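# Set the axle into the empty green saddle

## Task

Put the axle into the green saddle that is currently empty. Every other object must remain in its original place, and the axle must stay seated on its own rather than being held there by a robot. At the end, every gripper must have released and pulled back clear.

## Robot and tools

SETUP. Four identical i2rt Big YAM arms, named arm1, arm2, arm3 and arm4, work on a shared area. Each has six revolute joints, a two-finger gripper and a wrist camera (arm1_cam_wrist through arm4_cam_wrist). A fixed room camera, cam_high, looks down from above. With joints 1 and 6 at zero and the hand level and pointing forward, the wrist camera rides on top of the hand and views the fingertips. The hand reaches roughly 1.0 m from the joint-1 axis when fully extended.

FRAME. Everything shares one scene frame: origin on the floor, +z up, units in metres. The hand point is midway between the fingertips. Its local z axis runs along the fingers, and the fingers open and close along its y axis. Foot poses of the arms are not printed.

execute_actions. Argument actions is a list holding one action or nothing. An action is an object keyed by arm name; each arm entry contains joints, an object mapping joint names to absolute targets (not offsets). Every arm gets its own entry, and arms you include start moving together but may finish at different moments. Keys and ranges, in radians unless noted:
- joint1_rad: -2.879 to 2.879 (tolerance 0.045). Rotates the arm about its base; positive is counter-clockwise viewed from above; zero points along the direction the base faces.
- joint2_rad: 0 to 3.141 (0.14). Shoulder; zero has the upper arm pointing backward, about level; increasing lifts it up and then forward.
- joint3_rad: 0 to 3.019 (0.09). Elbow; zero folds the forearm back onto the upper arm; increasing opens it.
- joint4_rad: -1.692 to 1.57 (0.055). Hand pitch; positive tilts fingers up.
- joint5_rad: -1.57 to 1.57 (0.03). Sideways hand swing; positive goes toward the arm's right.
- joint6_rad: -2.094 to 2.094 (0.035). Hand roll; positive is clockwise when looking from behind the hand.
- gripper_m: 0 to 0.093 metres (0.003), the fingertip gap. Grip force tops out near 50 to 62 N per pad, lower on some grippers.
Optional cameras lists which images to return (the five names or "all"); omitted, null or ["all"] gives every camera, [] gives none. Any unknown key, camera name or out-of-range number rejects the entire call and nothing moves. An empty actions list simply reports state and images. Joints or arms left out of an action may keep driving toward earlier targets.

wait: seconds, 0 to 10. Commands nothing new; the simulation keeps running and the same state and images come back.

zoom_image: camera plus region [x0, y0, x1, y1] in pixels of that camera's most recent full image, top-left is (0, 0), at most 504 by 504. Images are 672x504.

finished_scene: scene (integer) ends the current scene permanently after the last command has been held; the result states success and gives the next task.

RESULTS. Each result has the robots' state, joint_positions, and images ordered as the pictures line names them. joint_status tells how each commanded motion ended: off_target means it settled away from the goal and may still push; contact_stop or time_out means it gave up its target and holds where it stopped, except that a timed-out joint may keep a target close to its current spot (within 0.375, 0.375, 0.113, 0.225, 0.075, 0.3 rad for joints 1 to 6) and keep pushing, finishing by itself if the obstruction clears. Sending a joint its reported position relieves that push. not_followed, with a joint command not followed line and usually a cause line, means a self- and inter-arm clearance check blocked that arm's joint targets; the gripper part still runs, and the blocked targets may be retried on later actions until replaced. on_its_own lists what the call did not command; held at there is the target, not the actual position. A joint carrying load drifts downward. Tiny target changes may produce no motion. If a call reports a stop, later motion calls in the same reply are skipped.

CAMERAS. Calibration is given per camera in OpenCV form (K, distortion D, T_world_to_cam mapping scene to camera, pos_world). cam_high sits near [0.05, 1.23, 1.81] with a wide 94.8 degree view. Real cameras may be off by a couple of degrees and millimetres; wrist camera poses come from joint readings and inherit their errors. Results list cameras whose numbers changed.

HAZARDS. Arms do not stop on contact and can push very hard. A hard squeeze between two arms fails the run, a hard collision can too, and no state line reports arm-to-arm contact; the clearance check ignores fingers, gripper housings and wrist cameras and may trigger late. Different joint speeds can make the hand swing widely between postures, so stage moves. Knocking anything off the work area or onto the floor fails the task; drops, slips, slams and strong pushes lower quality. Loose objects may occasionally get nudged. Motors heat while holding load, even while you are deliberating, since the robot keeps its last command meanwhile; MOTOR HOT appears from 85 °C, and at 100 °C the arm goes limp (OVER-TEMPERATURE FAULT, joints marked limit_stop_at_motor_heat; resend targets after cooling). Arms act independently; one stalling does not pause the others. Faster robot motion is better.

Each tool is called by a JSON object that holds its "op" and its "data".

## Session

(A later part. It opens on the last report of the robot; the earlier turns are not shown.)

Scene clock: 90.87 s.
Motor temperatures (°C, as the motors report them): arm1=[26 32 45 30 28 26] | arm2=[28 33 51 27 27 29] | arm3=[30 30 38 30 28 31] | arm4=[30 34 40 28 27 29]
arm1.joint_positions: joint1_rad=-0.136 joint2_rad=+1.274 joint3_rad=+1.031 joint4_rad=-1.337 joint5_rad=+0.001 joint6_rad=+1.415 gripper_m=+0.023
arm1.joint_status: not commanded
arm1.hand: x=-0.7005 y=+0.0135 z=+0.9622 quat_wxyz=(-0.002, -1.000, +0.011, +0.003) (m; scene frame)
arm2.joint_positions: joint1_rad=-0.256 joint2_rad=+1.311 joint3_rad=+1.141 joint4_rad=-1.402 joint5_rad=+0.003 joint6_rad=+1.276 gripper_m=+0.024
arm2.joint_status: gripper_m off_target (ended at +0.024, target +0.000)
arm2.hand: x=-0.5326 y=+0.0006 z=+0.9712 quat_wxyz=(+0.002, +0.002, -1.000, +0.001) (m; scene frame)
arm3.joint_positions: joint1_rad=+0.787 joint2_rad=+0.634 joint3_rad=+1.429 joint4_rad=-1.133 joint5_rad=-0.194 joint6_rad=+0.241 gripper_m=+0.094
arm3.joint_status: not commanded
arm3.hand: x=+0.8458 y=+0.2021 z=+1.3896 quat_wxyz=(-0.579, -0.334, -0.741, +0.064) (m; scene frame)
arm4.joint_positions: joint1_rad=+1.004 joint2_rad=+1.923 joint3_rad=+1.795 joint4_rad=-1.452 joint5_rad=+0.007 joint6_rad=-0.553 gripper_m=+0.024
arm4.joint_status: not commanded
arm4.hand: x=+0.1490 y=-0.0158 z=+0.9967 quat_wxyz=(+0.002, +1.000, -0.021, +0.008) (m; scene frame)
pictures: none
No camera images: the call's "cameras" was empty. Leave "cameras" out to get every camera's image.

{"op": "execute_actions", "data": {"actions": [{"arm1":{"joints":{"gripper_m":0.093,"joint3_rad":1.03}},"arm2":{"joints":{"joint3_rad":1.19}}}], "cameras": []}}

{"op": "execute_actions", "data": {"actions": [{"arm1":{"joints":{"joint2_rad":1.1,"joint3_rad":1.3,"joint4_rad":-1.6}}}], "cameras": []}}

{"op": "execute_actions", "data": {"actions": [{"arm1":{"joints":{"joint2_rad":0.6,"joint3_rad":0.9}},"arm2":{"joints":{"joint1_rad":-0.658,"joint6_rad":0.876,"joint2_rad":1.5,"joint3_rad":1.47,"joint4_rad":-1.46}},"arm4":{"joints":{"joint1_rad":0.79,"joint6_rad":-0.78,"joint2_rad":1.515,"joint3_rad":1.29,"joint4_rad":-1.295}}}], "cameras": []}}

Scene clock: 96.30 s.
Motor temperatures (°C, as the motors report them): arm1=[26 32 46 30 28 26] | arm2=[28 33 49 27 27 29] | arm3=[30 30 38 30 28 31] | arm4=[30 34 40 28 27 29]
arm1.joint_positions: joint1_rad=-0.136 joint2_rad=+1.273 joint3_rad=+1.030 joint4_rad=-1.336 joint5_rad=+0.001 joint6_rad=+1.415 gripper_m=+0.093
arm1.joint_status: all done
arm1.hand: x=-0.7005 y=+0.0136 z=+0.9624 quat_wxyz=(-0.003, -1.000, +0.011, +0.003) (m; scene frame)
arm2.joint_positions: joint1_rad=-0.256 joint2_rad=+1.332 joint3_rad=+1.141 joint4_rad=-1.396 joint5_rad=+0.002 joint6_rad=+1.279 gripper_m=+0.024
arm2.joint_status: all done
arm2.hand: x=-0.5319 y=+0.0034 z=+0.9638 quat_wxyz=(+0.005, +0.000, -1.000, +0.008) (m; scene frame)
arm3.joint_positions: joint1_rad=+0.787 joint2_rad=+0.634 joint3_rad=+1.429 joint4_rad=-1.133 joint5_rad=-0.194 joint6_rad=+0.241 gripper_m=+0.094
arm3.joint_status: not commanded
arm3.hand: x=+0.8458 y=+0.2021 z=+1.3896 quat_wxyz=(-0.579, -0.334, -0.741, +0.064) (m; scene frame)
arm4.joint_positions: joint1_rad=+1.004 joint2_rad=+1.923 joint3_rad=+1.795 joint4_rad=-1.452 joint5_rad=+0.007 joint6_rad=-0.553 gripper_m=+0.024
arm4.joint_status: not commanded
arm4.hand: x=+0.1489 y=-0.0159 z=+0.9967 quat_wxyz=(+0.002, +1.000, -0.021, +0.008) (m; scene frame)
pictures: none
No camera images: the call's "cameras" was empty. Leave "cameras" out to get every camera's image.

Scene clock: 97.50 s.
Motor temperatures (°C, as the motors report them): arm1=[26 32 46 30 28 26] | arm2=[28 33 50 27 27 29] | arm3=[30 30 38 30 28 31] | arm4=[30 34 40 28 27 29]
arm1.joint_positions: joint1_rad=-0.136 joint2_rad=+1.087 joint3_rad=+1.283 joint4_rad=-1.592 joint5_rad=+0.001 joint6_rad=+1.415 gripper_m=+0.093
arm1.joint_status: all done
arm1.hand: x=-0.6956 y=+0.0366 z=+1.1166 quat_wxyz=(-0.093, -0.995, +0.011, +0.018) (m; scene frame)
arm2.joint_positions: joint1_rad=-0.256 joint2_rad=+1.332 joint3_rad=+1.141 joint4_rad=-1.396 joint5_rad=+0.002 joint6_rad=+1.279 gripper_m=+0.024
arm2.joint_status: not commanded
arm2.hand: x=-0.5319 y=+0.0034 z=+0.9638 quat_wxyz=(+0.005, +0.000, -1.000, +0.008) (m; scene frame)
arm3.joint_positions: joint1_rad=+0.787 joint2_rad=+0.634 joint3_rad=+1.429 joint4_rad=-1.133 joint5_rad=-0.194 joint6_rad=+0.241 gripper_m=+0.094
arm3.joint_status: not commanded
arm3.hand: x=+0.8458 y=+0.2021 z=+1.3896 quat_wxyz=(-0.579, -0.334, -0.741, +0.064) (m; scene frame)
arm4.joint_positions: joint1_rad=+1.004 joint2_rad=+1.923 joint3_rad=+1.795 joint4_rad=-1.452 joint5_rad=+0.007 joint6_rad=-0.553 gripper_m=+0.024
arm4.joint_status: not commanded
arm4.hand: x=+0.1489 y=-0.0159 z=+0.9967 quat_wxyz=(+0.002, +1.000, -0.021, +0.008) (m; scene frame)
pictures: none
No camera images: the call's "cameras" was empty. Leave "cameras" out to get every camera's image.

Scene clock: 98.77 s.
Motor temperatures (°C, as the motors report them): arm1=[26 32 45 30 28 26] | arm2=[28 33 50 27 27 29] | arm3=[30 30 38 30 28 31] | arm4=[30 34 40 28 27 29]
arm1.joint_positions: joint1_rad=-0.136 joint2_rad=+0.598 joint3_rad=+0.911 joint4_rad=-1.597 joint5_rad=+0.001 joint6_rad=+1.415 gripper_m=+0.093
arm1.joint_status: all done
arm1.hand: x=-0.6705 y=+0.1770 z=+1.0668 quat_wxyz=(-0.148, -0.989, +0.011, +0.028) (m; scene frame)
arm2.joint_positions: joint1_rad=-0.664 joint2_rad=+1.533 joint3_rad=+1.401 joint4_rad=-1.459 joint5_rad=-0.002 joint6_rad=+0.882 gripper_m=+0.024
arm2.joint_status: all done
arm2.hand: x=-0.3495 y=-0.0064 z=+0.9819 quat_wxyz=(+0.011, -0.005, -1.000, +0.007) (m; scene frame)
arm3.joint_positions: joint1_rad=+0.787 joint2_rad=+0.634 joint3_rad=+1.429 joint4_rad=-1.133 joint5_rad=-0.194 joint6_rad=+0.241 gripper_m=+0.094
arm3.joint_status: not commanded
arm3.hand: x=+0.8458 y=+0.2021 z=+1.3896 quat_wxyz=(-0.579, -0.334, -0.741, +0.064) (m; scene frame)
arm4.joint_positions: joint1_rad=+0.785 joint2_rad=+1.538 joint3_rad=+1.275 joint4_rad=-1.305 joint5_rad=+0.004 joint6_rad=-0.775 gripper_m=+0.024
arm4.joint_status: all done
arm4.hand: x=+0.3332 y=-0.0235 z=+0.9957 quat_wxyz=(-0.001, +1.000, -0.019, +0.003) (m; scene frame)
pictures: none
No camera images: the call's "cameras" was empty. Leave "cameras" out to get every camera's image.

{"op": "execute_actions", "data": {"actions": [{"arm2":{"joints":{"joint1_rad":-0.904,"joint6_rad":0.63,"joint2_rad":1.85,"joint3_rad":1.95,"joint4_rad":-1.57}},"arm4":{"joints":{"joint1_rad":0.39,"joint6_rad":-1.18,"joint2_rad":1.27,"joint3_rad":1.01,"joint4_rad":-1.26}}}], "cameras": []}}

{"op": "execute_actions", "data": {"actions": [{"arm2":{"joints":{"joint2_rad":1.9,"joint3_rad":1.66,"joint4_rad":-1.275}},"arm4":{"joints":{"joint2_rad":1.42,"joint3_rad":0.82,"joint4_rad":-0.935}}}], "cameras": ["cam_high"]}}

Scene clock: 105.60 s.
Motor temperatures (°C, as the motors report them): arm1=[26 31 44 30 28 26] | arm2=[28 34 52 27 27 29] | arm3=[30 30 38 30 28 31] | arm4=[30 33 39 28 27 29]
arm1.joint_positions: joint1_rad=-0.136 joint2_rad=+0.598 joint3_rad=+0.911 joint4_rad=-1.597 joint5_rad=+0.001 joint6_rad=+1.415 gripper_m=+0.093
arm1.joint_status: not commanded
arm1.hand: x=-0.6705 y=+0.1770 z=+1.0668 quat_wxyz=(-0.148, -0.989, +0.011, +0.028) (m; scene frame)
arm2.joint_positions: joint1_rad=-0.910 joint2_rad=+1.891 joint3_rad=+1.862 joint4_rad=-1.565 joint5_rad=-0.001 joint6_rad=+0.631 gripper_m=+0.024
arm2.joint_status: all done
arm2.hand: x=-0.1670 y=-0.0099 z=+0.9765 quat_wxyz=(+0.013, -0.003, -1.000, +0.007) (m; scene frame)
arm3.joint_positions: joint1_rad=+0.787 joint2_rad=+0.634 joint3_rad=+1.429 joint4_rad=-1.133 joint5_rad=-0.194 joint6_rad=+0.241 gripper_m=+0.094
arm3.joint_status: not commanded
arm3.hand: x=+0.8458 y=+0.2021 z=+1.3896 quat_wxyz=(-0.579, -0.334, -0.741, +0.064) (m; scene frame)
arm4.joint_positions: joint1_rad=+0.388 joint2_rad=+1.293 joint3_rad=+0.992 joint4_rad=-1.268 joint5_rad=+0.000 joint6_rad=-1.175 gripper_m=+0.024
arm4.joint_status: all done
arm4.hand: x=+0.5169 y=-0.0229 z=+0.9847 quat_wxyz=(+0.001, +1.000, -0.018, +0.002) (m; scene frame)
pictures: none
No camera images: the call's "cameras" was empty. Leave "cameras" out to get every camera's image.

Scene clock: 106.57 s.
Motor temperatures (°C, as the motors report them): arm1=[26 31 44 30 28 26] | arm2=[28 34 52 27 27 29] | arm3=[30 30 38 30 28 31] | arm4=[30 33 39 28 27 29]
arm1.joint_positions: joint1_rad=-0.136 joint2_rad=+0.598 joint3_rad=+0.911 joint4_rad=-1.597 joint5_rad=+0.001 joint6_rad=+1.415 gripper_m=+0.093
arm1.joint_status: not commanded
arm1.hand: x=-0.6705 y=+0.1770 z=+1.0668 quat_wxyz=(-0.148, -0.989, +0.011, +0.028) (m; scene frame)
arm2.joint_positions: joint1_rad=-0.914 joint2_rad=+1.931 joint3_rad=+1.640 joint4_rad=-1.302 joint5_rad=+0.015 joint6_rad=+0.640 gripper_m=+0.023
arm2.joint_status: all done
arm2.hand: x=-0.1665 y=-0.0154 z=+0.8707 quat_wxyz=(+0.008, -0.009, -1.000, +0.013) (m; scene frame)
arm3.joint_positions: joint1_rad=+0.787 joint2_rad=+0.634 joint3_rad=+1.429 joint4_rad=-1.133 joint5_rad=-0.194 joint6_rad=+0.241 gripper_m=+0.094
arm3.joint_status: not commanded
arm3.hand: x=+0.8458 y=+0.2021 z=+1.3896 quat_wxyz=(-0.579, -0.334, -0.741, +0.064) (m; scene frame)
arm4.joint_positions: joint1_rad=+0.389 joint2_rad=+1.446 joint3_rad=+0.805 joint4_rad=-0.968 joint5_rad=-0.007 joint6_rad=-1.168 gripper_m=+0.024
arm4.joint_status: all done
arm4.hand: x=+0.5194 y=-0.0332 z=+0.8711 quat_wxyz=(+0.021, +1.000, -0.021, +0.007) (m; scene frame)
pictures: cam_high
Images, in order (width x height): cam_high 672x504.

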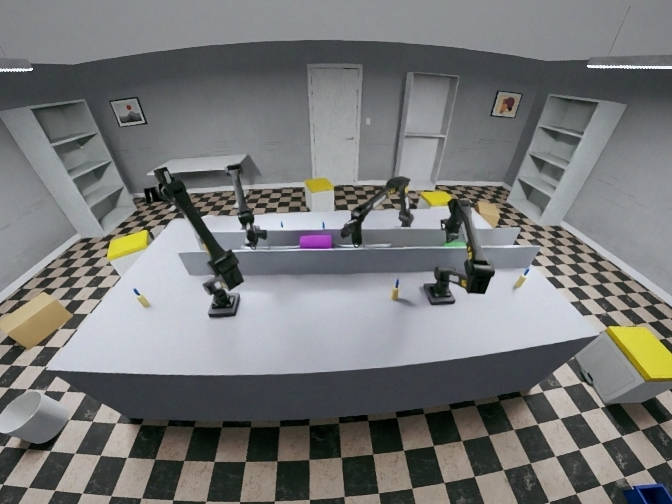

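{"op": "execute_actions", "data": {"actions": [{"arm4":{"joints":{"gripper_m":0.093}},"arm2":{"joints":{"gripper_m":0.093}}}], "cameras": []}}

{"op": "execute_actions", "data": {"actions": [{"arm4":{"joints":{"joint2_rad":1.3,"joint3_rad":1.3,"joint4_rad":-1.57}},"arm2":{"joints":{"joint2_rad":1.75,"joint3_rad":1.95,"joint4_rad":-1.1}}}], "cameras": ["arm2_cam_wrist","cam_high"]}}

Scene clock: 109.30 s.
Motor temperatures (°C, as the motors report them): arm1=[26 31 43 30 28 26] | arm2=[28 35 51 27 27 29] | arm3=[30 30 38 30 28 31] | arm4=[30 33 39 28 27 29]
arm1.joint_positions: joint1_rad=-0.136 joint2_rad=+0.598 joint3_rad=+0.911 joint4_rad=-1.597 joint5_rad=+0.001 joint6_rad=+1.415 gripper_m=+0.093
arm1.joint_status: not commanded
arm1.hand: x=-0.6705 y=+0.1770 z=+1.0668 quat_wxyz=(-0.148, -0.989, +0.011, +0.028) (m; scene frame)
arm2.joint_positions: joint1_rad=-0.911 joint2_rad=+1.912 joint3_rad=+1.640 joint4_rad=-1.285 joint5_rad=+0.003 joint6_rad=+0.639 gripper_m=+0.093
arm2.joint_status: all done
arm2.hand: x=-0.1650 y=-0.0096 z=+0.8811 quat_wxyz=(-0.003, -0.007, -1.000, -0.003) (m; scene frame)
arm3.joint_positions: joint1_rad=+0.787 joint2_rad=+0.634 joint3_rad=+1.429 joint4_rad=-1.133 joint5_rad=-0.194 joint6_rad=+0.241 gripper_m=+0.094
arm3.joint_status: not commanded
arm3.hand: x=+0.8458 y=+0.2021 z=+1.3896 quat_wxyz=(-0.579, -0.334, -0.741, +0.064) (m; scene frame)
arm4.joint_positions: joint1_rad=+0.389 joint2_rad=+1.444 joint3_rad=+0.805 joint4_rad=-0.947 joint5_rad=-0.005 joint6_rad=-1.171 gripper_m=+0.093
arm4.joint_status: all done
arm4.hand: x=+0.5178 y=-0.0280 z=+0.8718 quat_wxyz=(+0.010, +1.000, -0.019, +0.003) (m; scene frame)
pictures: none
No camera images: the call's "cameras" was empty. Leave "cameras" out to get every camera's image.

Scene clock: 110.67 s.
Motor temperatures (°C, as the motors report them): arm1=[26 31 43 30 28 26] | arm2=[28 35 51 27 27 29] | arm3=[30 30 38 30 28 31] | arm4=[30 33 39 28 27 29]
arm1.joint_positions: joint1_rad=-0.136 joint2_rad=+0.598 joint3_rad=+0.911 joint4_rad=-1.597 joint5_rad=+0.001 joint6_rad=+1.415 gripper_m=+0.093
arm1.joint_status: not commanded
arm1.hand: x=-0.6705 y=+0.1770 z=+1.0668 quat_wxyz=(-0.148, -0.989, +0.011, +0.028) (m; scene frame)
arm2.joint_positions: joint1_rad=-0.911 joint2_rad=+1.720 joint3_rad=+1.939 joint4_rad=-1.103 joint5_rad=+0.003 joint6_rad=+0.639 gripper_m=+0.093
arm2.joint_status: all done
arm2.hand: x=-0.0898 y=+0.0432 z=+1.1519 quat_wxyz=(-0.269, -0.008, -0.943, -0.198) (m; scene frame)
arm3.joint_positions: joint1_rad=+0.787 joint2_rad=+0.634 joint3_rad=+1.429 joint4_rad=-1.133 joint5_rad=-0.194 joint6_rad=+0.241 gripper_m=+0.094
arm3.joint_status: not commanded
arm3.hand: x=+0.8458 y=+0.2021 z=+1.3896 quat_wxyz=(-0.579, -0.334, -0.741, +0.064) (m; scene frame)
arm4.joint_positions: joint1_rad=+0.389 joint2_rad=+1.306 joint3_rad=+1.245 joint4_rad=-1.560 joint5_rad=-0.004 joint6_rad=-1.172 gripper_m=+0.093
arm4.joint_status: all done
arm4.hand: x=+0.5123 y=-0.0149 z=+1.0758 quat_wxyz=(+0.026, +0.999, -0.019, +0.010) (m; scene frame)
pictures: arm2_cam_wrist, cam_high
camera_calibration (this result's frames):
arm2_cam_wrist: T_world_to_cam=[[0.0837555, -0.921178, -0.380021, 0.485305], [-0.993635, -0.106032, 0.0380297, -0.121208], [-0.0753266, 0.374417, -0.924196, 1.16996], [0, 0, 0, 1]] pos_world=[-0.0729539, -0.00385387, 1.27031]
Images, in order (width x height): arm2_cam_wrist 672x504, cam_high 672x504.

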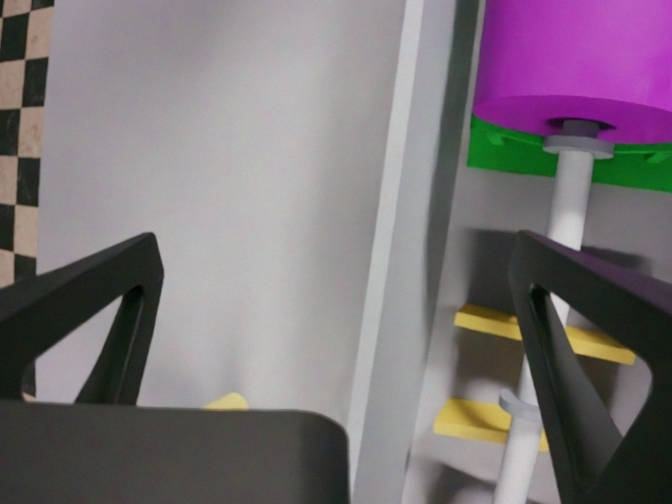

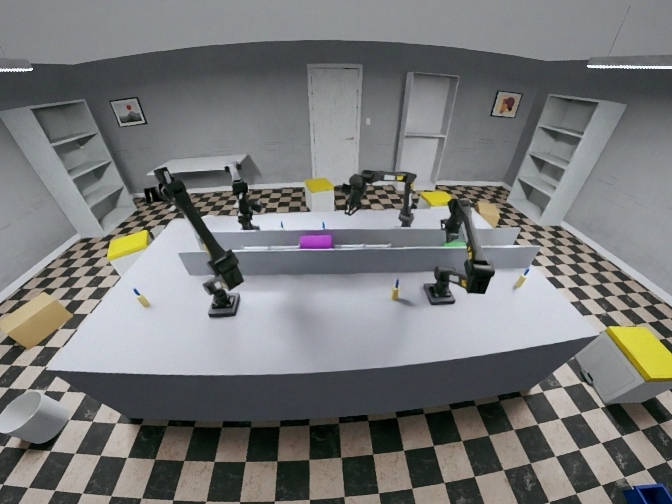

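{"op": "finished_scene", "data": {"scene": 2}}

The scene is finished: the task was done.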